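## Task

Using the forceps T1, take yellow vial 4 out of well E2 of rack R1 and stand it on the floor of well F5 in tube carrier TC. Then return T1 to holder H1 with both tips in one slot and H1 upright on its base. Every other vial must still stand in its own well, and R1 and TC must sit in their nests. Nothing may rely on the robot to stay in place: release everything and move the arms away.

## Robot and tools

Robot: two 6-joint arms, left_arm and right_arm, each with a parallel two-finger gripper. The names are labels only and do not refer to sides of an image. Tube carrier TC sits between the arms. Well labels are printed on the tops of R1 and TC: letters mark rows, numbers mark columns, and a triangle marks A1. Vials are lifted by their caps with the forceps T1, which are kept in holder H1.

Scene frame: the origin is on the table top between the arms, +z is up, +x points out over the table, and left_arm is on the +y side. Arm roots: left_arm at (-0.049, +0.282, 0) m with quat_wxyz (+0.999, 0, 0, +0.054). right_arm at (-0.050, -0.358, 0) m with quat_wxyz (+0.998, 0, 0, +0.058). On each gripper the fingers point along its +z axis and close along its y axis. The reported end_effector_position is the point between the pads, roughly 1 cm short of the fingertips. It can be off from the true position, more so at long reach.

Tool execute_actions. Argument actions is a list holding at most one item.
- An empty list only returns the current state.
- {"rows": [...], "steps": n} is a motion of n control steps, each 1/30 s. n is 1 to 15 and defaults to 15. Each row is used for one step, and the last row repeats if there are fewer rows than steps.
- {"steps": n} with no rows is a wait of up to 300 steps, counted from the previous result.
Optional pictures (boolean) turns the camera images on or off. If a call is refused, nothing is sent to the robot.

Row layout: one list of 14 numbers covering both arms, and always all 14 even when one arm is idle. The first 7 are left_arm: waist, shoulder, elbow, wrist pitch, wrist yaw, wrist roll, grip. The next 7 are the same for right_arm. The six joint numbers are absolute target angles in radians, in the same convention as the Joint positions printout. They are not offsets.

Stated joint ranges per arm: waist -2.618 to 3.054, shoulder 0.000 to 3.142, elbow 0.000 to 3.142, wrist pitch -1.571 to 1.571, wrist yaw -1.571 to 1.571, wrist roll -2.094 to 2.094. A true limit can differ from the stated one by up to 0.036 rad. A target more than 0.036 rad beyond a stated limit is refused if it also lies further out than the current angle. A target past the true limit is clipped to that limit, and the result may say "joint sent to its limit". Joint friction can leave a joint up to about 0.031 rad short of its target, and changes smaller than that may not move it at all.

Speed caps: on each step a joint's target is held within a fixed lead of its measured angle. The leads are 0.202 waist, 0.258 shoulder, 0.238 elbow, 0.573 wrist pitch, and 0.522 for wrist yaw and roll. If the targets would move a gripper more than 70 mm from where it is, they are scaled back. Far moves therefore need several calls.

Grip number: an absolute command from -1 (closed) to +1 (fully open). The pads meet at about -0.94, and each millimetre of object width adds about 0.0208. Each gripper has its own fixed bias of up to ±0.02. Commanding below the width value squeezes harder, up to about 50–62 N per pad, with less force on parts thinner than about 5 mm. To keep holding, keep sending the same closing value in later rows.

Results contain:
- Per arm: end_effector_position (m) and end_effector_quat_wxyz in the scene frame, plus grip_measured on the -1..+1 scale.
- Joint positions: six angles in radians, then the opening in metres, from 0.093 fully open to 0.000 closed, accurate to about ±1 mm. On a rigid object it settles up to about 12 mm below the object's width.
- Joint velocities.
- Joint torques, which are noisy and offset and are nonzero even in free air.
"joint command not followed" means a clearance check changed or blocked the joint targets. HELD marks steps where a row was not sent in full. A MOTOR HOT warning appears from 75 °C. An arm holding a load heats up: at 90 °C it is stopped for 10 s, and at 100 °C it goes limp and drops. Both are reported as OVER-TEMPERATURE FAULT.

Between calls, the arms keep driving toward the last row sent until they settle or a step is HELD. Unexpected tugs on a held part or pushes on loose objects can happen.

Tool zoom_image: camera is one of cam_head_left, cam_head_right, cam_left_wrist, cam_right_wrist, each 504x504. region is [x0, y0, x1, y1] in pixels from the top-left corner, at most 504 by 504. It gives a closer look at that camera's latest image.

Tool read_manual: section "licences" returns licence text only.

Tool finished_scene: scene is the current scene number.

Suggested order: locate the vial and wells in the images. Take T1 from H1, grip the vial cap, lift it clear, lower it to the bottom of the target well and release it. Put T1 back into one slot of H1 and check that H1 is upright. Open the grippers, move the arms clear, then call finished_scene.

Avoid:
- knocking anything off the table, which ends the scene;
- collisions or hard pressing between the arms;
- dropping parts, slamming, and hard pushes;
- bumping other vials out of their wells or unseating R1 or TC.

Each tool is called after "Request:" as name(argument=value, ...), one argument or row to a line, values as JSON.

## Session

Request:
execute_actions(
  actions=[],
)

Scene clock: 0.00 s of 12600.00 s.
left_arm: end_effector_position=(+0.5177, +0.4265, +0.1530) grip_measured=+1.000 end_effector_quat_wxyz=(+0.300, -0.556, +0.701, -0.332) | right_arm: end_effector_position=(+0.0785, -0.1489, +0.1240) grip_measured=+0.991 end_effector_quat_wxyz=(-0.063, +0.898, -0.351, -0.259)
Joint positions: left_arm=[ 0.258  2.124  1.741 -0.333  0.418 -1.168  0.093] | right_arm=[ 0.559  1.561  1.177 -1.353 -0.515 -1.766  0.093]
Joint velocities: left_arm=[-0.002  0.012  0.007  0.007  0.037 -0.007  0.   ] | right_arm=[-0.017 -0.002  0.002  0.007 -0.037 -0.007  0.   ]
Joint torques (N m, as the arm reports them, + toward a larger angle): no reading
Motor temperatures (°C, as the motors report them): left_arm=[23 24 24 24 23 24] | right_arm=[23 25 23 23 22 24]

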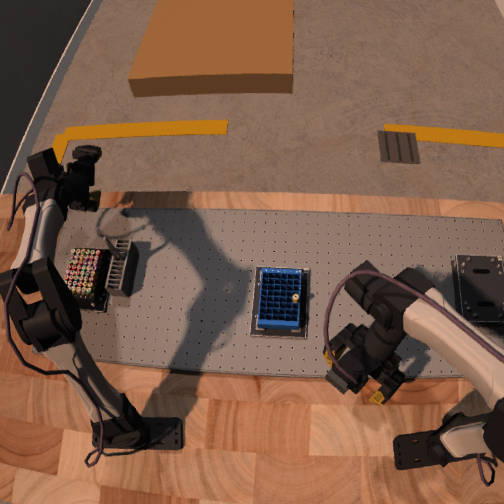

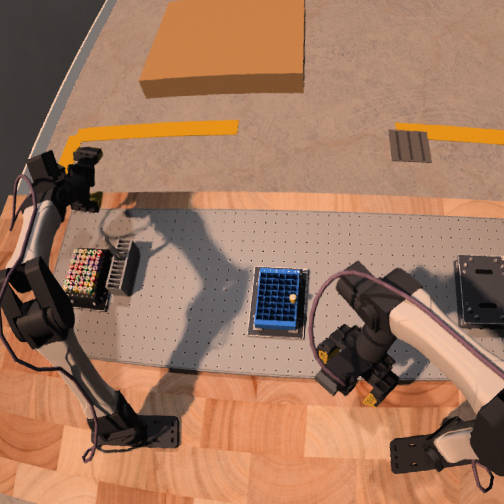

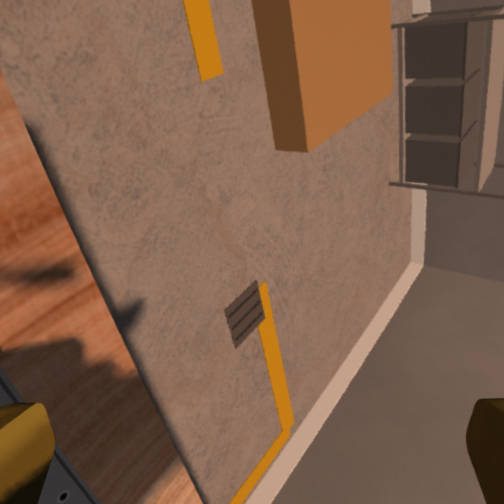

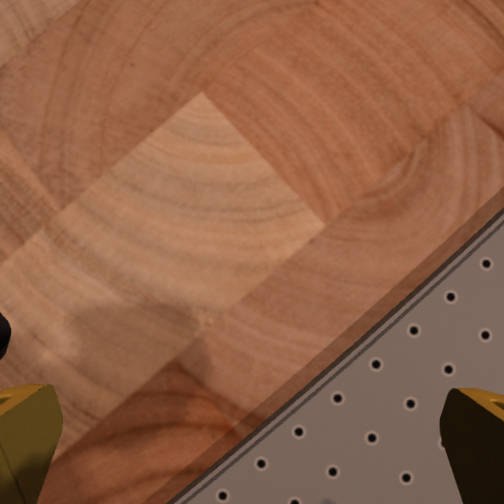

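Request:
zoom_image(
  camera="cam_head_left",
  region=[40, 200, 170, 330],
)

Request:
zoom_image(
  camera="cam_head_left",
  region=[230, 250, 330, 350],
)

Region (40, 200, 170, 330) of cam_head_left's 504x504 image, scaled by 3.877, with more detail than that image has.

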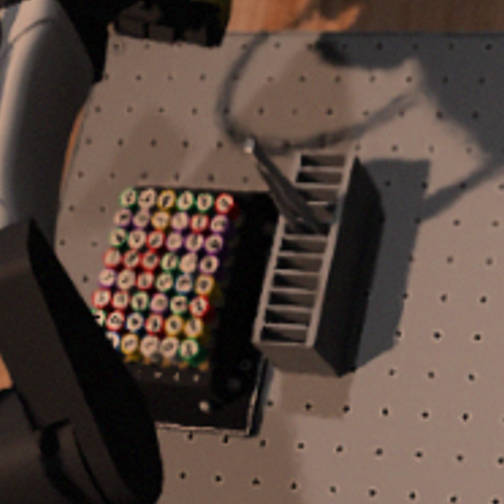

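Region (230, 250, 330, 350) of cam_head_left's 504x504 image, scaled by 5.040, with more detail than that image has.

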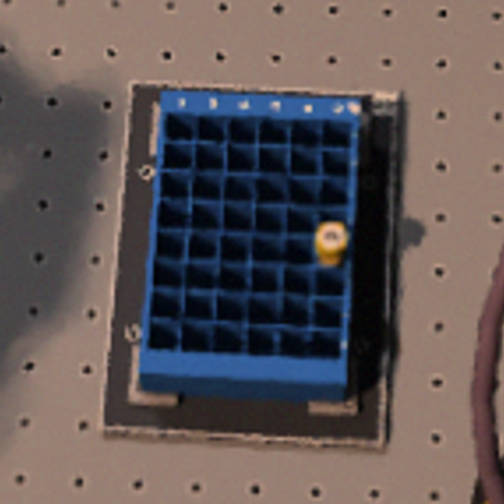

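Request:
execute_actions(
  actions=[
    {"rows":[[0.166,1.954,1.971,-1.57,0,0,1,0.559,1.561,1.177,-1.353,-0.515,-1.766,1]],"steps":15},
  ],
  pictures=false,
)

Request:
execute_actions(
  actions=[
    {"steps":45},
  ],
)

Scene clock: 16.13 s of 12600.00 s.
left_arm: end_effector_position=(+0.3410, +0.3867, +0.1865) grip_measured=+1.000 end_effector_quat_wxyz=(+0.091, -0.210, +0.973, -0.012) | right_arm: end_effector_position=(+0.0785, -0.1489, +0.1240) grip_measured=+0.991 end_effector_quat_wxyz=(-0.063, +0.898, -0.351, -0.259)
Joint positions: left_arm=[ 0.168  1.944  1.967 -1.413  0.036 -0.151  0.093] | right_arm=[ 0.559  1.561  1.177 -1.353 -0.515 -1.766  0.093]
Joint velocities: left_arm=[-0.007  0.105 -0.017 -1.077 -0.242  0.886  0.   ] | right_arm=[-0.002  0.007 -0.022 -0.051 -0.007  0.022  0.   ]
Joint torques (N m, as the arm reports them, + toward a larger angle): left_arm=[ -0.93 -10.98   8.1    0.76   0.02   0.07] | right_arm=[-0.1  -5.54  6.09 -0.09 -0.38 -0.03]
Motor temperatures (°C, as the motors report them): left_arm=[23 31 27 27 23 24] | right_arm=[23 26 25 23 22 24]
joint sent to its limit (left arm) — the command would take joint 4 (wrist pitch) past its lower limit, so that joint was sent only as far as its limit.
Steps of this call (steps 1 to 90: nothing new was sent; then 12.63 s passed at rest; steps 91 to 105: all 15 steps of this action). Readings (joint positions):
91: left_arm=[0.252 2.120 1.766 -0.391 0.376 -1.116] | right_arm=[0.559 1.561 1.177 -1.353 -0.515 -1.766]
92: left_arm=[0.243 2.115 1.798 -0.476 0.323 -1.051] | right_arm=[0.559 1.561 1.177 -1.353 -0.515 -1.766]
94: left_arm=[0.218 2.081 1.857 -0.633 0.238 -0.912] | right_arm=[0.559 1.561 1.177 -1.353 -0.515 -1.766]
98: left_arm=[0.174 1.982 1.941 -0.950 0.128 -0.601] | right_arm=[0.559 1.561 1.177 -1.353 -0.515 -1.766]
105: the state above

Scene clock: 17.63 s of 12600.00 s.
left_arm: end_effector_position=(+0.3091, +0.3825, +0.1806) grip_measured=+1.000 end_effector_quat_wxyz=(+0.020, -0.142, +0.990, -0.001) | right_arm: end_effector_position=(+0.0785, -0.1489, +0.1240) grip_measured=+0.991 end_effector_quat_wxyz=(-0.063, +0.898, -0.351, -0.259)
Joint positions: left_arm=[ 0.168  1.95   1.967 -1.547  0.008 -0.007  0.093] | right_arm=[ 0.559  1.561  1.177 -1.353 -0.515 -1.766  0.093]
Joint velocities: left_arm=[-0.017  0.007 -0.002 -0.051  0.037 -0.037  0.   ] | right_arm=[ 0.002 -0.002 -0.037  0.007 -0.081 -0.007 -0.   ]
Joint torques (N m, as the arm reports them, + toward a larger angle): left_arm=[ -0.6  -10.87   7.72   0.28  -0.05   0.08] | right_arm=[-0.22 -5.49  6.09 -0.07 -0.37 -0.04]
Motor temperatures (°C, as the motors report them): left_arm=[23 32 27 27 23 24] | right_arm=[23 26 25 23 22 24]
joint sent to its limit (left arm) — the command would take joint 4 (wrist pitch) past its lower limit, so that joint was sent only as far as its limit.
Steps of this call (steps 1 to 30: the robot went on to your last target; steps 31 to 45: nothing new was sent). Readings (joint positions):
1: left_arm=[0.168 1.947 1.967 -1.444 0.030 -0.122] | right_arm=[0.559 1.561 1.177 -1.353 -0.515 -1.766]
2: left_arm=[0.168 1.949 1.967 -1.467 0.025 -0.098] | right_arm=[0.559 1.561 1.177 -1.353 -0.515 -1.766]
4: left_arm=[0.168 1.950 1.967 -1.499 0.019 -0.065] | right_arm=[0.559 1.561 1.177 -1.353 -0.515 -1.766]
8: left_arm=[0.168 1.950 1.967 -1.530 0.012 -0.031] | right_arm=[0.559 1.561 1.177 -1.353 -0.515 -1.766]
45: the state above
All arms were judged still, so your last target was given up. Only a new action makes them travel on or press farther. Fingers that are still opening or closing keep moving.

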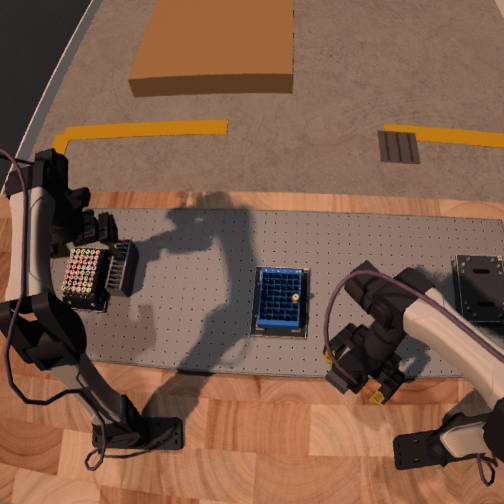

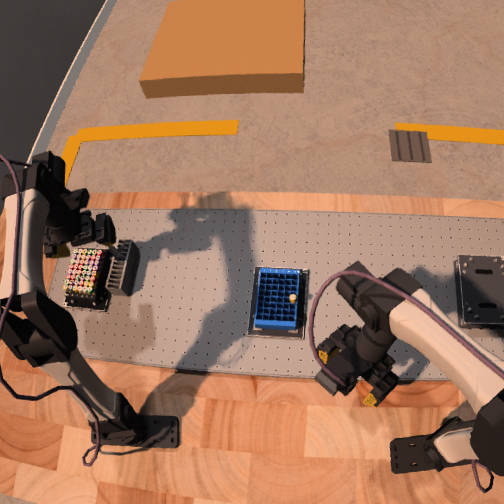

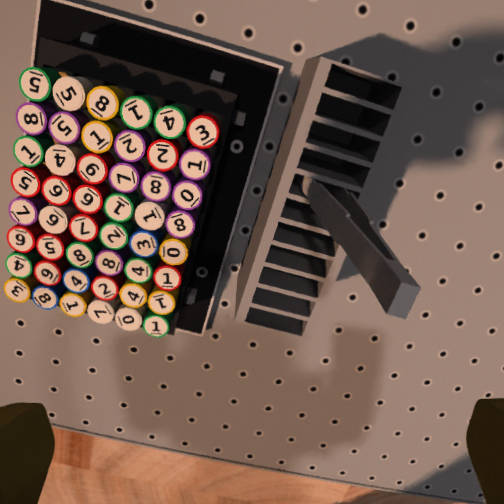

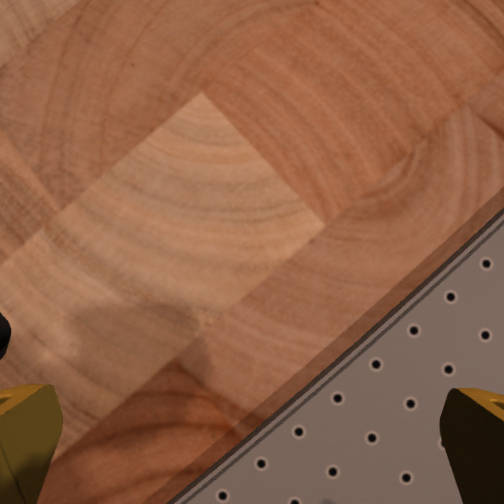

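Request:
execute_actions(
  actions=[
    {"rows":[[0.092,1.995,2.062,-1.517,0,0.2,1,0.559,1.561,1.177,-1.353,-0.515,-1.766,1]],"steps":15},
  ],
  pictures=false,
)

Request:
execute_actions(
  actions=[
    {"steps":20},
  ],
)

Scene clock: 35.10 s of 12600.00 s.
left_arm: end_effector_position=(+0.3353, +0.3589, +0.1868) grip_measured=+1.000 end_effector_quat_wxyz=(+0.048, -0.006, +0.999, +0.008) | right_arm: end_effector_position=(+0.0785, -0.1489, +0.1240) grip_measured=+0.991 end_effector_quat_wxyz=(-0.063, +0.898, -0.351, -0.259)
Joint positions: left_arm=[ 0.089  1.986  2.04  -1.527  0.002  0.186  0.093] | right_arm=[ 0.559  1.561  1.177 -1.353 -0.515 -1.766  0.093]
Joint velocities: left_arm=[ 0.002  0.002 -0.022 -0.066 -0.022  0.051  0.   ] | right_arm=[-0.002 -0.017  0.022 -0.007 -0.037  0.066  0.001]
Joint torques (N m, as the arm reports them, + toward a larger angle): left_arm=[ -0.35 -11.05   9.24   0.59   0.03   0.1 ] | right_arm=[-0.25 -5.53  6.11 -0.07 -0.44  0.03]
Motor temperatures (°C, as the motors report them): left_arm=[23 33 28 25 23 24] | right_arm=[23 27 26 23 22 24]
Steps of this call (steps 1 to 90: nothing new was sent; then 13.97 s passed at rest; steps 91 to 105: all 15 steps of this action). Readings (joint positions):
91: left_arm=[0.162 1.957 1.981 -1.553 0.004 0.023] | right_arm=[0.559 1.561 1.177 -1.353 -0.515 -1.766]
92: left_arm=[0.149 1.968 2.005 -1.551 0.000 0.057] | right_arm=[0.559 1.561 1.177 -1.353 -0.515 -1.766]
94: left_arm=[0.115 1.982 2.034 -1.535 0.000 0.107] | right_arm=[0.559 1.561 1.177 -1.353 -0.515 -1.766]
98: left_arm=[0.089 1.986 2.040 -1.527 0.002 0.159] | right_arm=[0.559 1.561 1.177 -1.353 -0.515 -1.766]
105: the state above

Scene clock: 35.77 s of 12600.00 s.
left_arm: end_effector_position=(+0.3353, +0.3589, +0.1868) grip_measured=+1.000 end_effector_quat_wxyz=(+0.048, -0.002, +0.999, +0.009) | right_arm: end_effector_position=(+0.0785, -0.1489, +0.1240) grip_measured=+0.991 end_effector_quat_wxyz=(-0.063, +0.898, -0.351, -0.259)
Joint positions: left_arm=[ 0.089  1.986  2.04  -1.527  0.002  0.193  0.093] | right_arm=[ 0.559  1.561  1.177 -1.353 -0.515 -1.766  0.093]
Joint velocities: left_arm=[-0.007 -0.012 -0.012 -0.037 -0.051 -0.037  0.   ] | right_arm=[ 0.002 -0.002 -0.002  0.007 -0.022  0.007 -0.002]
Joint torques (N m, as the arm reports them, + toward a larger angle): left_arm=[ -0.4  -10.83   9.23   0.59   0.     0.11] | right_arm=[ 0.04 -5.48  6.07 -0.09 -0.43 -0.04]
Motor temperatures (°C, as the motors report them): left_arm=[23 34 28 25 23 24] | right_arm=[23 27 26 23 22 24]
Steps of this call (steps 1 to 15: the robot went on to your last target; steps 16 to 20: nothing new was sent). Readings (joint positions):
1: left_arm=[0.089 1.986 2.040 -1.527 0.002 0.187] | right_arm=[0.559 1.561 1.177 -1.353 -0.515 -1.766]
2: left_arm=[0.089 1.986 2.040 -1.527 0.002 0.189] | right_arm=[0.559 1.561 1.177 -1.353 -0.515 -1.766]
4: left_arm=[0.089 1.986 2.040 -1.527 0.002 0.190] | right_arm=[0.559 1.561 1.177 -1.353 -0.515 -1.766]
8: left_arm=[0.089 1.986 2.040 -1.527 0.002 0.192] | right_arm=[0.559 1.561 1.177 -1.353 -0.515 -1.766]
20: the state above
All arms were judged still, so your last target was given up. Only a new action makes them travel on or press farther. Fingers that are still opening or closing keep moving.

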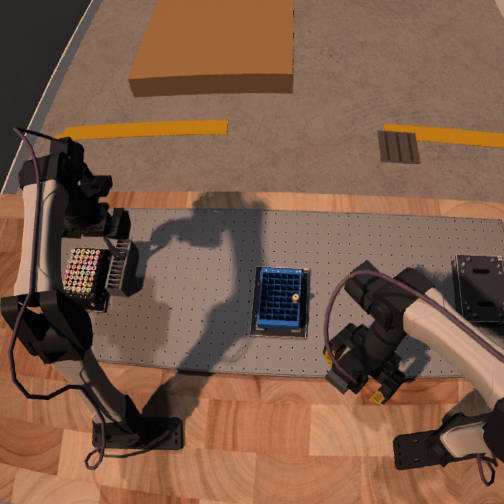

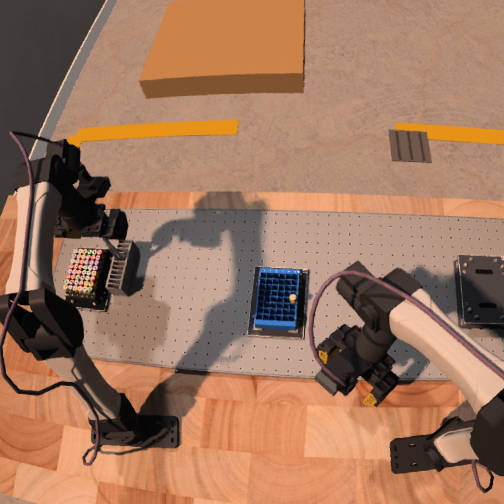

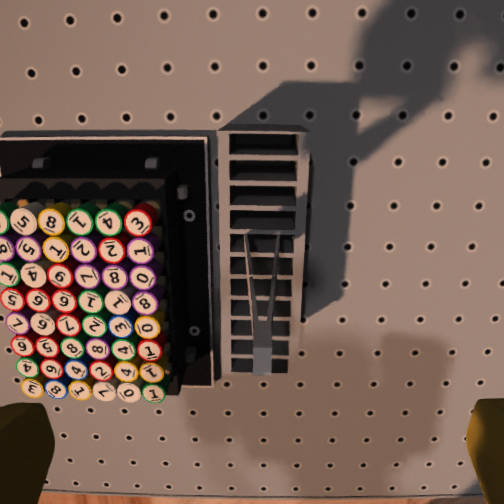

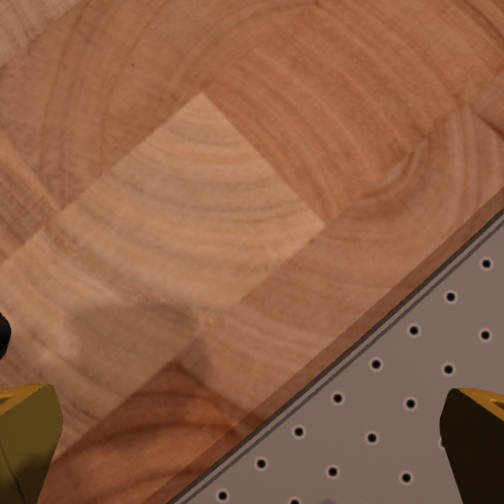

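Request:
execute_actions(
  actions=[
    {"rows":[[0.083,2.068,1.855,-1.358,0,0.2,1,0.559,1.561,1.177,-1.353,-0.515,-1.766,1]],"steps":15},
  ],
  pictures=false,
)

Request:
execute_actions(
  actions=[
    {"steps":20},
  ],
)

Scene clock: 39.20 s of 12600.00 s.
left_arm: end_effector_position=(+0.3365, +0.3592, +0.1025) grip_measured=+1.000 end_effector_quat_wxyz=(-0.019, -0.002, +1.000, -0.005) | right_arm: end_effector_position=(+0.0785, -0.1489, +0.1240) grip_measured=+0.991 end_effector_quat_wxyz=(-0.063, +0.898, -0.351, -0.259)
Joint positions: left_arm=[ 0.089  2.086  1.852 -1.377  0.002  0.193  0.093] | right_arm=[ 0.559  1.561  1.177 -1.353 -0.515 -1.766  0.093]
Joint velocities: left_arm=[-0.002 -0.051 -0.012  0.037 -0.007  0.022  0.   ] | right_arm=[-0.007  0.007 -0.027  0.022  0.022 -0.007 -0.   ]
Joint torques (N m, as the arm reports them, + toward a larger angle): left_arm=[ -1.08 -13.83   7.74   0.4    0.02   0.05] | right_arm=[-0.18 -5.54  5.97 -0.1  -0.39 -0.08]
Motor temperatures (°C, as the motors report them): left_arm=[23 34 28 25 23 24] | right_arm=[23 28 26 23 22 24]
Steps of this call (steps 1 to 88: nothing new was sent; steps 89 to 103: all 15 steps of this action). Readings (joint positions):
89: left_arm=[0.089 1.986 2.015 -1.503 0.002 0.193] | right_arm=[0.559 1.561 1.177 -1.353 -0.515 -1.766]
90: left_arm=[0.089 1.984 1.975 -1.473 0.002 0.193] | right_arm=[0.559 1.561 1.177 -1.353 -0.515 -1.766]
92: left_arm=[0.089 2.016 1.909 -1.437 0.002 0.193] | right_arm=[0.559 1.561 1.177 -1.353 -0.515 -1.766]
96: left_arm=[0.089 2.095 1.856 -1.398 0.002 0.193] | right_arm=[0.559 1.561 1.177 -1.353 -0.515 -1.766]
103: the state above

Scene clock: 39.87 s of 12600.00 s.
left_arm: end_effector_position=(+0.3376, +0.3594, +0.1030) grip_measured=+1.000 end_effector_quat_wxyz=(-0.016, -0.002, +1.000, -0.004) | right_arm: end_effector_position=(+0.0785, -0.1489, +0.1240) grip_measured=+0.991 end_effector_quat_wxyz=(-0.063, +0.898, -0.351, -0.259)
Joint positions: left_arm=[ 0.089  2.085  1.852 -1.372  0.002  0.193  0.093] | right_arm=[ 0.559  1.561  1.177 -1.353 -0.515 -1.766  0.093]
Joint velocities: left_arm=[-0.012 -0.002 -0.002 -0.022  0.037  0.007  0.   ] | right_arm=[-0.002  0.002 -0.002  0.007 -0.022 -0.022  0.001]
Joint torques (N m, as the arm reports them, + toward a larger angle): left_arm=[ -1.04 -14.03   7.7    0.41   0.05   0.07] | right_arm=[ 0.13 -5.66  6.01 -0.05 -0.38 -0.04]
Motor temperatures (°C, as the motors report them): left_arm=[23 34 28 25 23 24] | right_arm=[23 28 26 23 22 24]
Steps of this call (steps 1 to 15: the robot went on to your last target; steps 16 to 20: nothing new was sent). Readings (joint positions):
1: left_arm=[0.089 2.085 1.852 -1.375 0.002 0.193] | right_arm=[0.559 1.561 1.177 -1.353 -0.515 -1.766]
2: left_arm=[0.089 2.085 1.852 -1.375 0.002 0.193] | right_arm=[0.559 1.561 1.177 -1.353 -0.515 -1.766]
4: left_arm=[0.089 2.085 1.852 -1.374 0.002 0.193] | right_arm=[0.559 1.561 1.177 -1.353 -0.515 -1.766]
8: left_arm=[0.089 2.085 1.852 -1.372 0.002 0.193] | right_arm=[0.559 1.561 1.177 -1.353 -0.515 -1.766]
20: the state above
All arms were judged still, so your last target was given up. Only a new action makes them travel on or press farther. Fingers that are still opening or closing keep moving.

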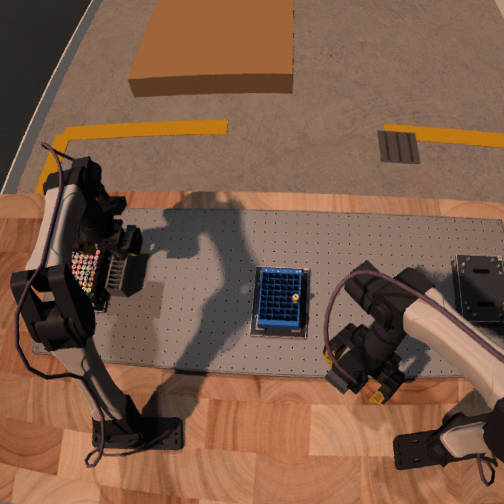

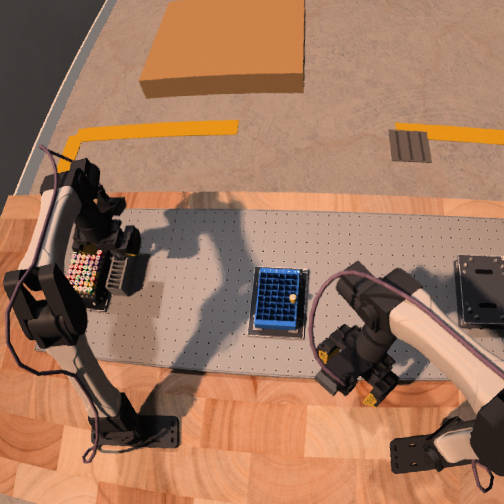

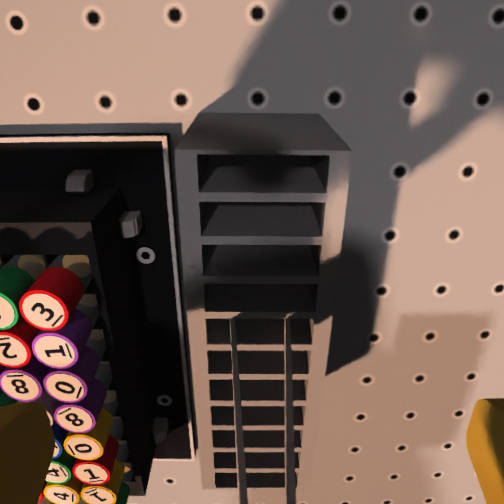

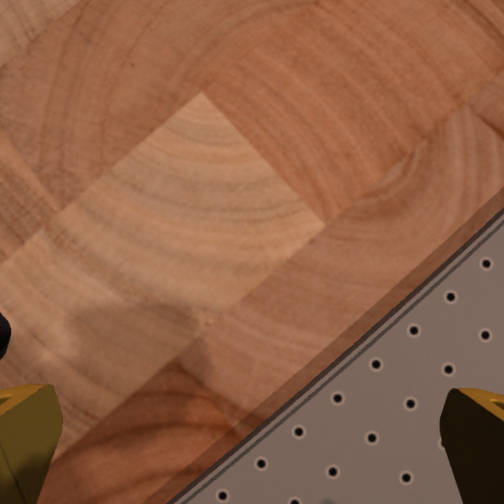

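Request:
execute_actions(
  actions=[
    {"rows":[[0.083,2.068,1.855,-1.358,0,0.2,-0.74,0.559,1.561,1.177,-1.353,-0.515,-1.766,1]],"steps":15},
  ],
  pictures=false,
)

Request:
execute_actions(
  actions=[
    {"steps":20},
  ],
)

Scene clock: 43.07 s of 12600.00 s.
left_arm: end_effector_position=(+0.3377, +0.3594, +0.1030) grip_measured=-0.738 end_effector_quat_wxyz=(-0.016, -0.002, +1.000, -0.004) | right_arm: end_effector_position=(+0.0785, -0.1489, +0.1240) grip_measured=+0.991 end_effector_quat_wxyz=(-0.063, +0.898, -0.351, -0.259)
Joint positions: left_arm=[ 0.089  2.085  1.852 -1.372  0.002  0.193  0.01 ] | right_arm=[ 0.559  1.561  1.177 -1.353 -0.515 -1.766  0.093]
Joint velocities: left_arm=[-0.007 -0.007 -0.012  0.037 -0.051 -0.066  0.001] | right_arm=[-0.007  0.002  0.012  0.007 -0.037  0.022  0.   ]
Joint torques (N m, as the arm reports them, + toward a larger angle): left_arm=[ -0.98 -13.96   7.61   0.37   0.05   0.08] | right_arm=[-0.24 -5.43  6.04 -0.09 -0.41  0.  ]
Motor temperatures (°C, as the motors report them): left_arm=[23 35 28 25 23 24] | right_arm=[23 28 26 23 22 24]
Steps of this call (steps 1 to 81: nothing new was sent; steps 82 to 96: all 15 steps of this action). Readings (joint positions):
82: left_arm=[0.089 2.085 1.852 -1.372 0.002 0.193] | right_arm=[0.559 1.561 1.177 -1.353 -0.515 -1.766]
83: left_arm=[0.089 2.085 1.852 -1.372 0.002 0.193] | right_arm=[0.559 1.561 1.177 -1.353 -0.515 -1.766]
85: left_arm=[0.089 2.085 1.852 -1.372 0.002 0.193] | right_arm=[0.559 1.561 1.177 -1.353 -0.515 -1.766]
89: left_arm=[0.089 2.085 1.852 -1.372 0.002 0.193] | right_arm=[0.559 1.561 1.177 -1.353 -0.515 -1.766]
96: the state above

Scene clock: 43.73 s of 12600.00 s.
left_arm: end_effector_position=(+0.3377, +0.3594, +0.1030) grip_measured=-0.738 end_effector_quat_wxyz=(-0.016, -0.002, +1.000, -0.004) | right_arm: end_effector_position=(+0.0785, -0.1489, +0.1240) grip_measured=+0.991 end_effector_quat_wxyz=(-0.063, +0.898, -0.351, -0.259)
Joint positions: left_arm=[ 0.089  2.085  1.852 -1.372  0.002  0.193  0.01 ] | right_arm=[ 0.559  1.561  1.177 -1.353 -0.515 -1.766  0.093]
Joint velocities: left_arm=[-0.022 -0.007 -0.002  0.007 -0.022  0.022 -0.   ] | right_arm=[ 0.007  0.007  0.007 -0.022  0.037  0.037 -0.   ]
Joint torques (N m, as the arm reports them, + toward a larger angle): left_arm=[ -1.13 -14.05   7.52   0.4    0.04   0.13] | right_arm=[-0.08 -5.61  6.06 -0.03 -0.39 -0.02]
Motor temperatures (°C, as the motors report them): left_arm=[23 35 28 25 23 24] | right_arm=[23 28 26 23 22 24]
Steps of this call (steps 1 to 15: the robot went on to your last target; steps 16 to 20: nothing new was sent). Readings (joint positions):
1: left_arm=[0.089 2.085 1.852 -1.372 0.002 0.193] | right_arm=[0.559 1.561 1.177 -1.353 -0.515 -1.766]
2: left_arm=[0.089 2.085 1.852 -1.372 0.002 0.193] | right_arm=[0.559 1.561 1.177 -1.353 -0.515 -1.766]
4: left_arm=[0.089 2.085 1.852 -1.372 0.002 0.193] | right_arm=[0.559 1.561 1.177 -1.353 -0.515 -1.766]
8: left_arm=[0.089 2.085 1.852 -1.372 0.002 0.193] | right_arm=[0.559 1.561 1.177 -1.353 -0.515 -1.766]
20: the state above
All arms were judged still, so your last target was given up. Only a new action makes them travel on or press farther. Fingers that are still opening or closing keep moving.

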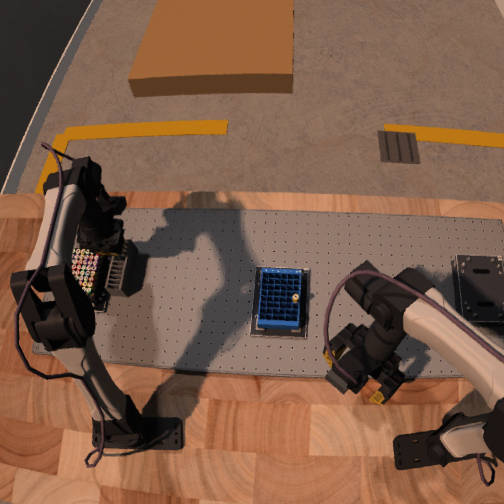

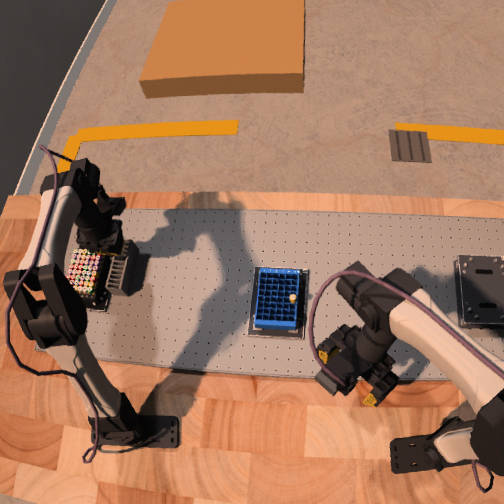

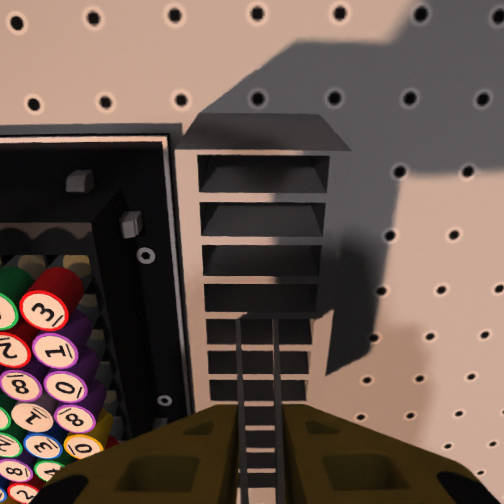

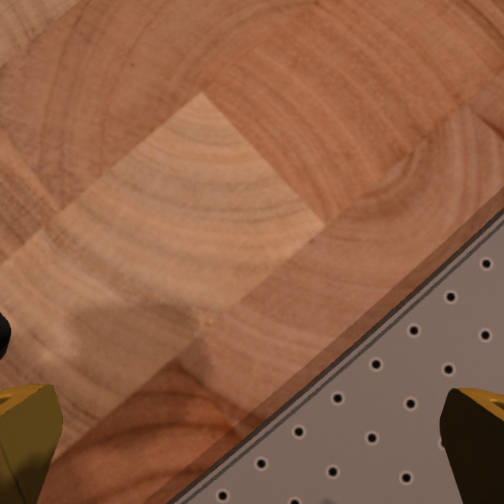

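Request:
execute_actions(
  actions=[
    {"rows":[[0.083,2.074,1.944,-1.441,0,0.2,-0.74,0.559,1.561,1.177,-1.353,-0.515,-1.766,1],[0.083,2.074,1.944,-1.441,0,0.2,-0.74,0.559,1.561,1.177,-1.353,-0.515,-1.766,1],[0.083,2.074,1.944,-1.441,0,0.2,-0.74,0.559,1.561,1.177,-1.353,-0.515,-1.766,1],[0.083,2.074,1.944,-1.441,0,0.2,-0.74,0.559,1.561,1.177,-1.353,-0.515,-1.766,1],[0.083,2.074,1.944,-1.441,0,0.2,-0.74,0.559,1.561,1.177,-1.353,-0.515,-1.766,1],[0.083,2.074,1.944,-1.441,0,0.2,-0.74,0.559,1.561,1.177,-1.353,-0.515,-1.766,1],[0.083,2.094,2.075,-1.552,0,0.2,-0.74,0.559,1.561,1.177,-1.353,-0.515,-1.766,1]],"steps":15},
  ],
  pictures=false,
)

Request:
execute_actions(
  actions=[
    {"steps":20},
  ],
)

Scene clock: 48.57 s of 12600.00 s.
left_arm: end_effector_position=(+0.3471, +0.3613, +0.1500) grip_measured=-0.738 end_effector_quat_wxyz=(+0.008, -0.002, +1.000, +0.001) | right_arm: end_effector_position=(+0.0785, -0.1489, +0.1240) grip_measured=+0.991 end_effector_quat_wxyz=(-0.063, +0.898, -0.351, -0.259)
Joint positions: left_arm=[ 0.089  2.098  2.06  -1.518  0.002  0.193  0.01 ] | right_arm=[ 0.559  1.561  1.177 -1.353 -0.515 -1.766  0.093]
Joint velocities: left_arm=[ 0.002 -0.002 -0.032 -0.227 -0.007  0.037  0.   ] | right_arm=[-0.002 -0.017 -0.002 -0.037 -0.037 -0.095  0.001]
Joint torques (N m, as the arm reports them, + toward a larger angle): left_arm=[ -1.1  -13.     8.57   0.27   0.04   0.09] | right_arm=[-0.2  -5.63  6.11 -0.06 -0.38  0.01]
Motor temperatures (°C, as the motors report them): left_arm=[23 36 28 25 23 24] | right_arm=[23 28 26 23 22 24]
Steps of this call (steps 1 to 90: nothing new was sent; then 1.33 s passed at rest; steps 91 to 105: all 15 steps of this action). Readings (joint positions):
91: left_arm=[0.089 2.087 1.864 -1.384 0.002 0.193] | right_arm=[0.559 1.561 1.177 -1.353 -0.515 -1.766]
92: left_arm=[0.089 2.090 1.883 -1.396 0.002 0.193] | right_arm=[0.559 1.561 1.177 -1.353 -0.515 -1.766]
94: left_arm=[0.089 2.089 1.912 -1.406 0.002 0.193] | right_arm=[0.559 1.561 1.177 -1.353 -0.515 -1.766]
98: left_arm=[0.089 2.101 1.989 -1.463 0.002 0.193] | right_arm=[0.559 1.561 1.177 -1.353 -0.515 -1.766]
105: the state above

Scene clock: 49.23 s of 12600.00 s.
left_arm: end_effector_position=(+0.3422, +0.3603, +0.1500) grip_measured=-0.738 end_effector_quat_wxyz=(-0.002, -0.002, +1.000, -0.001) | right_arm: end_effector_position=(+0.0785, -0.1489, +0.1240) grip_measured=+0.991 end_effector_quat_wxyz=(-0.063, +0.898, -0.351, -0.259)
Joint positions: left_arm=[ 0.089  2.098  2.06  -1.538  0.002  0.193  0.01 ] | right_arm=[ 0.559  1.561  1.177 -1.353 -0.515 -1.766  0.093]
Joint velocities: left_arm=[-0.017 -0.007  0.002 -0.066 -0.022 -0.037 -0.   ] | right_arm=[ 0.002 -0.002 -0.007  0.066 -0.022  0.081  0.001]
Joint torques (N m, as the arm reports them, + toward a larger angle): left_arm=[ -1.08 -12.83   8.75   0.19   0.03   0.08] | right_arm=[-0.03 -5.62  6.15 -0.11 -0.4  -0.05]
Motor temperatures (°C, as the motors report them): left_arm=[23 37 28 25 23 24] | right_arm=[23 28 26 23 22 24]
Steps of this call (steps 1 to 20: the robot went on to your last target). Readings (joint positions):
1: left_arm=[0.089 2.098 2.060 -1.522 0.002 0.193] | right_arm=[0.559 1.561 1.177 -1.353 -0.515 -1.766]
2: left_arm=[0.089 2.098 2.060 -1.526 0.002 0.193] | right_arm=[0.559 1.561 1.177 -1.353 -0.515 -1.766]
4: left_arm=[0.089 2.098 2.060 -1.531 0.002 0.193] | right_arm=[0.559 1.561 1.177 -1.353 -0.515 -1.766]
8: left_arm=[0.089 2.098 2.060 -1.536 0.002 0.193] | right_arm=[0.559 1.561 1.177 -1.353 -0.515 -1.766]
20: the state above

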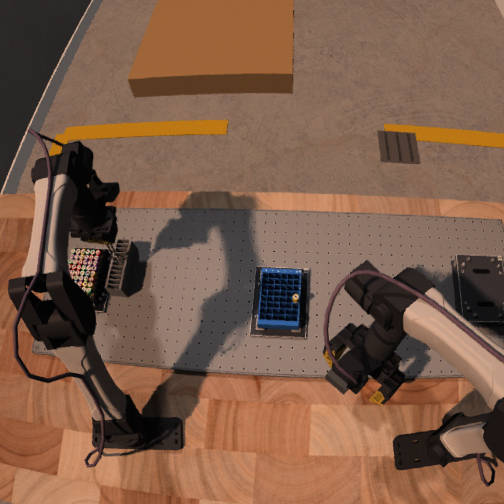

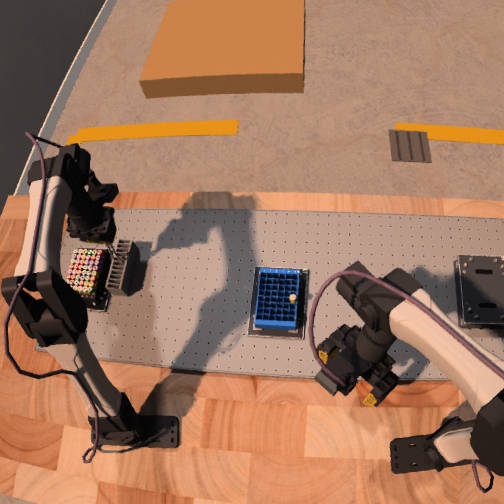

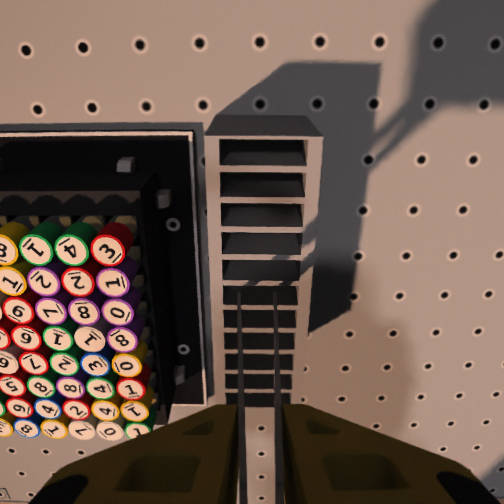

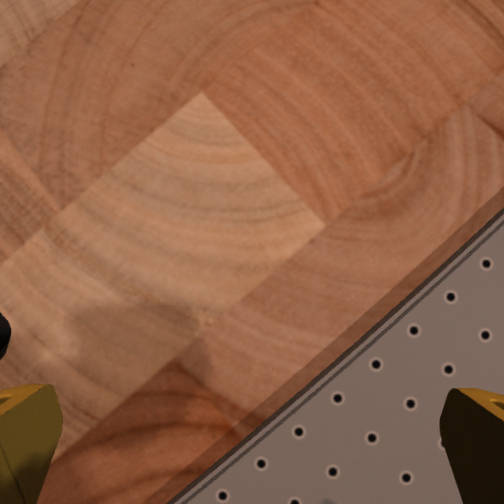

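Request:
execute_actions(
  actions=[
    {"rows":[[0.335,1.866,1.731,-1.436,0,0.443,-0.74,0.559,1.561,1.177,-1.353,-0.515,-1.766,1]],"steps":15},
  ],
  pictures=false,
)

Request:
execute_actions(
  actions=[
    {"steps":25},
  ],
)

Scene clock: 55.37 s of 12600.00 s.
left_arm: end_effector_position=(+0.2634, +0.4335, +0.1511) grip_measured=-0.738 end_effector_quat_wxyz=(-0.006, -0.012, +1.000, -0.002) | right_arm: end_effector_position=(+0.0785, -0.1489, +0.1240) grip_measured=+0.991 end_effector_quat_wxyz=(-0.063, +0.898, -0.351, -0.259)
Joint positions: left_arm=[ 0.342  1.875  1.746 -1.454 -0.002  0.426  0.01 ] | right_arm=[ 0.559  1.561  1.177 -1.353 -0.515 -1.766  0.093]
Joint velocities: left_arm=[-0.002  0.002 -0.002 -0.007 -0.022  0.095 -0.   ] | right_arm=[-0.002  0.017  0.007  0.022  0.007 -0.007 -0.   ]
Joint torques (N m, as the arm reports them, + toward a larger angle): left_arm=[ -0.99 -11.18   5.95   0.43   0.11   0.11] | right_arm=[ 0.   -5.65  5.96 -0.05 -0.44 -0.06]
Motor temperatures (°C, as the motors report them): left_arm=[23 37 29 25 23 24] | right_arm=[23 28 27 23 22 24]
Steps of this call (steps 1 to 15: the robot went on to your last target; steps 16 to 90: nothing new was sent; then 2.63 s passed at rest; steps 91 to 105: all 15 steps of this action). Readings (joint positions):
91: left_arm=[0.104 2.072 2.020 -1.507 0.009 0.224] | right_arm=[0.559 1.561 1.177 -1.353 -0.515 -1.766]
92: left_arm=[0.132 2.031 1.949 -1.479 0.017 0.258] | right_arm=[0.559 1.561 1.177 -1.353 -0.515 -1.766]
94: left_arm=[0.230 1.947 1.827 -1.466 0.024 0.316] | right_arm=[0.559 1.561 1.177 -1.353 -0.515 -1.766]
98: left_arm=[0.359 1.877 1.752 -1.467 0.000 0.386] | right_arm=[0.559 1.561 1.177 -1.353 -0.515 -1.766]
105: the state above

Scene clock: 56.20 s of 12600.00 s.
left_arm: end_effector_position=(+0.2643, +0.4340, +0.1511) grip_measured=-0.738 end_effector_quat_wxyz=(-0.004, -0.007, +1.000, -0.001) | right_arm: end_effector_position=(+0.0785, -0.1489, +0.1240) grip_measured=+0.991 end_effector_quat_wxyz=(-0.063, +0.898, -0.351, -0.259)
Joint positions: left_arm=[ 0.342  1.875  1.746 -1.45  -0.002  0.436  0.01 ] | right_arm=[ 0.559  1.561  1.177 -1.353 -0.515 -1.766  0.093]
Joint velocities: left_arm=[-0.012  0.012 -0.017 -0.007  0.007  0.007 -0.   ] | right_arm=[-0.007  0.007 -0.017 -0.007  0.022 -0.066 -0.   ]
Joint torques (N m, as the arm reports them, + toward a larger angle): left_arm=[ -1.03 -11.34   6.09   0.43   0.11   0.09] | right_arm=[-0.14 -5.46  6.17 -0.12 -0.4  -0.02]
Motor temperatures (°C, as the motors report them): left_arm=[23 37 29 25 23 24] | right_arm=[23 28 27 23 22 24]
Steps of this call (steps 1 to 15: the robot went on to your last target; steps 16 to 25: nothing new was sent). Readings (joint positions):
1: left_arm=[0.342 1.875 1.746 -1.453 -0.002 0.428] | right_arm=[0.559 1.561 1.177 -1.353 -0.515 -1.766]
2: left_arm=[0.342 1.875 1.746 -1.453 -0.002 0.430] | right_arm=[0.559 1.561 1.177 -1.353 -0.515 -1.766]
4: left_arm=[0.342 1.875 1.746 -1.451 -0.002 0.432] | right_arm=[0.559 1.561 1.177 -1.353 -0.515 -1.766]
8: left_arm=[0.342 1.875 1.746 -1.451 -0.002 0.435] | right_arm=[0.559 1.561 1.177 -1.353 -0.515 -1.766]
25: the state above
All arms were judged still, so your last target was given up. Only a new action makes them travel on or press farther. Fingers that are still opening or closing keep moving.

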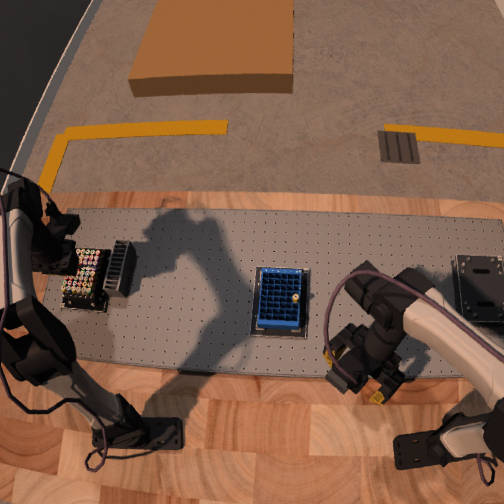

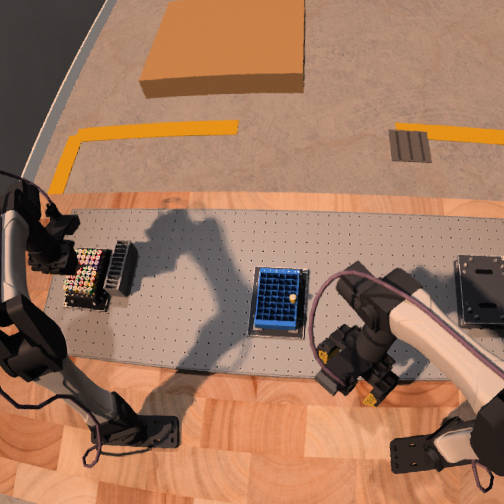

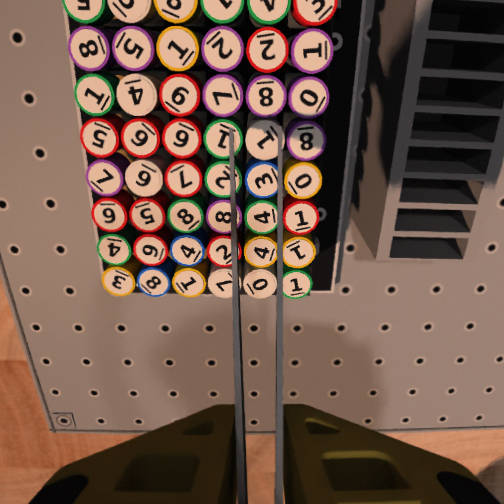

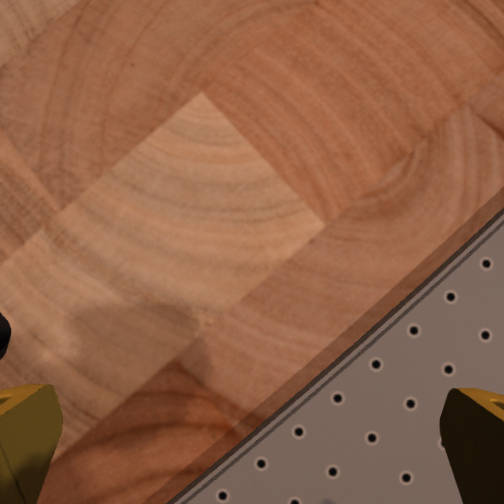

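Request:
execute_actions(
  actions=[
    {"rows":[[0.342,1.878,1.827,-1.52,0,0.443,-0.74,0.559,1.561,1.177,-1.353,-0.515,-1.766,1],[0.342,1.878,1.827,-1.52,0,0.443,-0.74,0.559,1.561,1.177,-1.353,-0.515,-1.766,1],[0.342,1.878,1.827,-1.52,0,0.443,-0.74,0.559,1.561,1.177,-1.353,-0.515,-1.766,1],[0.342,1.878,1.827,-1.52,0,0.443,-0.74,0.559,1.561,1.177,-1.353,-0.515,-1.766,1],[0.342,1.878,1.827,-1.52,0,0.443,-0.74,0.559,1.561,1.177,-1.353,-0.515,-1.766,1],[0.342,1.878,1.827,-1.52,0,0.443,-0.74,0.559,1.561,1.177,-1.353,-0.515,-1.766,1],[0.342,1.878,1.827,-1.52,0,0.443,-0.74,0.559,1.561,1.177,-1.353,-0.515,-1.766,1],[0.112,1.892,1.825,-1.504,0,0.224,-0.74,0.559,1.561,1.177,-1.353,-0.515,-1.766,1]],"steps":15},
  ],
  pictures=false,
)

Request:
execute_actions(
  actions=[
    {"steps":25},
  ],
)

Scene clock: 69.27 s of 12600.00 s.
left_arm: end_effector_position=(+0.2958, +0.3489, +0.1619) grip_measured=-0.738 end_effector_quat_wxyz=(-0.001, +0.036, +0.999, -0.005) | right_arm: end_effector_position=(+0.0785, -0.1489, +0.1240) grip_measured=+0.991 end_effector_quat_wxyz=(-0.063, +0.898, -0.351, -0.259)
Joint positions: left_arm=[ 0.087  1.889  1.808 -1.493  0.009  0.268  0.01 ] | right_arm=[ 0.559  1.561  1.177 -1.353 -0.515 -1.766  0.093]
Joint velocities: left_arm=[ 0.076 -0.002 -0.022 -0.066  0.007 -0.227 -0.   ] | right_arm=[-0.002 -0.017 -0.007 -0.022  0.007 -0.022 -0.001]
Joint torques (N m, as the arm reports them, + toward a larger angle): left_arm=[  1.26 -10.37   8.79   0.2   -0.06  -0.05] | right_arm=[-0.26 -5.36  5.98 -0.11 -0.41  0.  ]
Motor temperatures (°C, as the motors report them): left_arm=[23 38 29 25 23 24] | right_arm=[23 28 27 23 22 24]
Steps of this call (steps 1 to 90: nothing new was sent; then 9.57 s passed at rest; steps 91 to 105: all 15 steps of this action). Readings (joint positions):
91: left_arm=[0.342 1.877 1.756 -1.461 -0.002 0.436] | right_arm=[0.559 1.561 1.177 -1.353 -0.515 -1.766]
92: left_arm=[0.342 1.881 1.772 -1.473 -0.002 0.436] | right_arm=[0.559 1.561 1.177 -1.353 -0.515 -1.766]
94: left_arm=[0.342 1.882 1.797 -1.483 -0.002 0.436] | right_arm=[0.559 1.561 1.177 -1.353 -0.515 -1.766]
98: left_arm=[0.321 1.882 1.808 -1.493 -0.013 0.403] | right_arm=[0.559 1.561 1.177 -1.353 -0.515 -1.766]
105: the state above

Scene clock: 70.10 s of 12600.00 s.
left_arm: end_effector_position=(+0.2945, +0.3555, +0.1619) grip_measured=-0.738 end_effector_quat_wxyz=(-0.001, +0.009, +1.000, -0.003) | right_arm: end_effector_position=(+0.0785, -0.1489, +0.1240) grip_measured=+0.991 end_effector_quat_wxyz=(-0.063, +0.898, -0.351, -0.259)
Joint positions: left_arm=[ 0.105  1.889  1.808 -1.493  0.006  0.231  0.01 ] | right_arm=[ 0.559  1.561  1.177 -1.353 -0.515 -1.766  0.093]
Joint velocities: left_arm=[-0.012 -0.007  0.022  0.037 -0.051  0.066 -0.001] | right_arm=[-0.002 -0.007  0.002  0.022  0.007 -0.007  0.001]
Joint torques (N m, as the arm reports them, + toward a larger angle): left_arm=[  0.06 -10.25   8.82   0.21  -0.02  -0.08] | right_arm=[-0.04 -5.75  6.11 -0.09 -0.43 -0.01]
Motor temperatures (°C, as the motors report them): left_arm=[23 38 29 25 23 24] | right_arm=[23 28 27 23 22 24]
Steps of this call (steps 1 to 25: the robot went on to your last target). Readings (joint positions):
1: left_arm=[0.091 1.889 1.808 -1.493 0.009 0.261] | right_arm=[0.559 1.561 1.177 -1.353 -0.515 -1.766]
2: left_arm=[0.096 1.889 1.808 -1.493 0.008 0.255] | right_arm=[0.559 1.561 1.177 -1.353 -0.515 -1.766]
4: left_arm=[0.104 1.889 1.808 -1.493 0.007 0.246] | right_arm=[0.559 1.561 1.177 -1.353 -0.515 -1.766]
8: left_arm=[0.105 1.889 1.808 -1.493 0.006 0.237] | right_arm=[0.559 1.561 1.177 -1.353 -0.515 -1.766]
25: the state above

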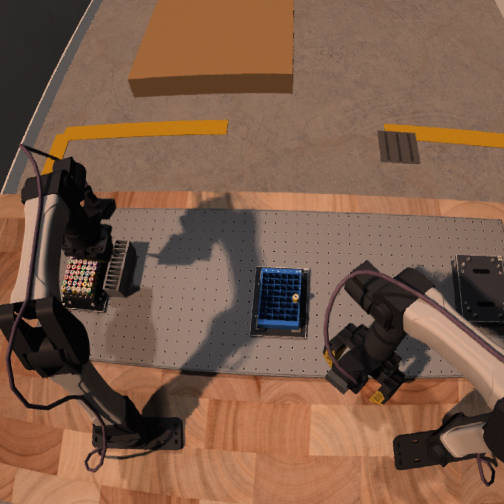

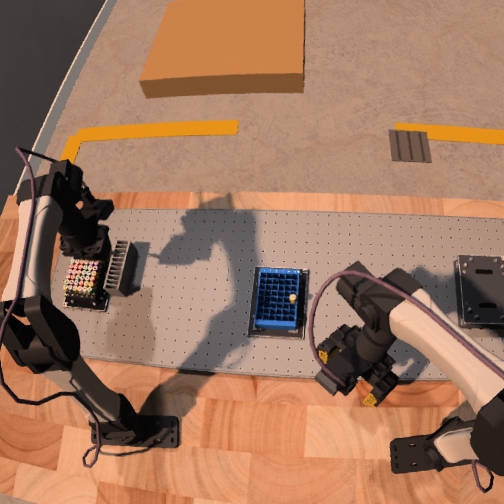

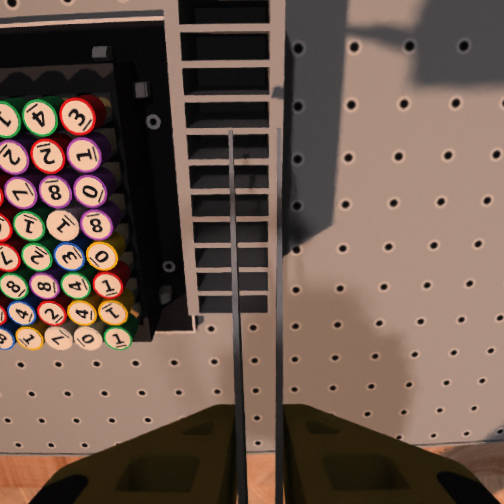

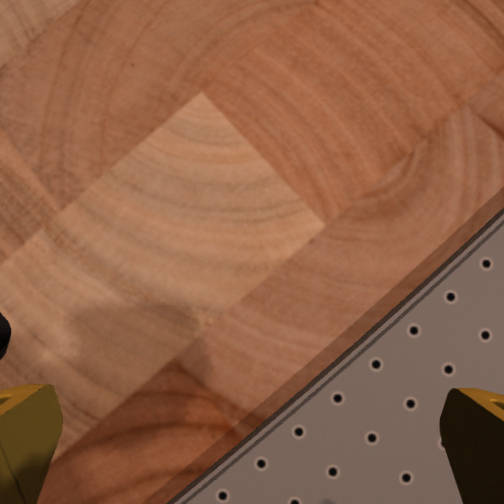

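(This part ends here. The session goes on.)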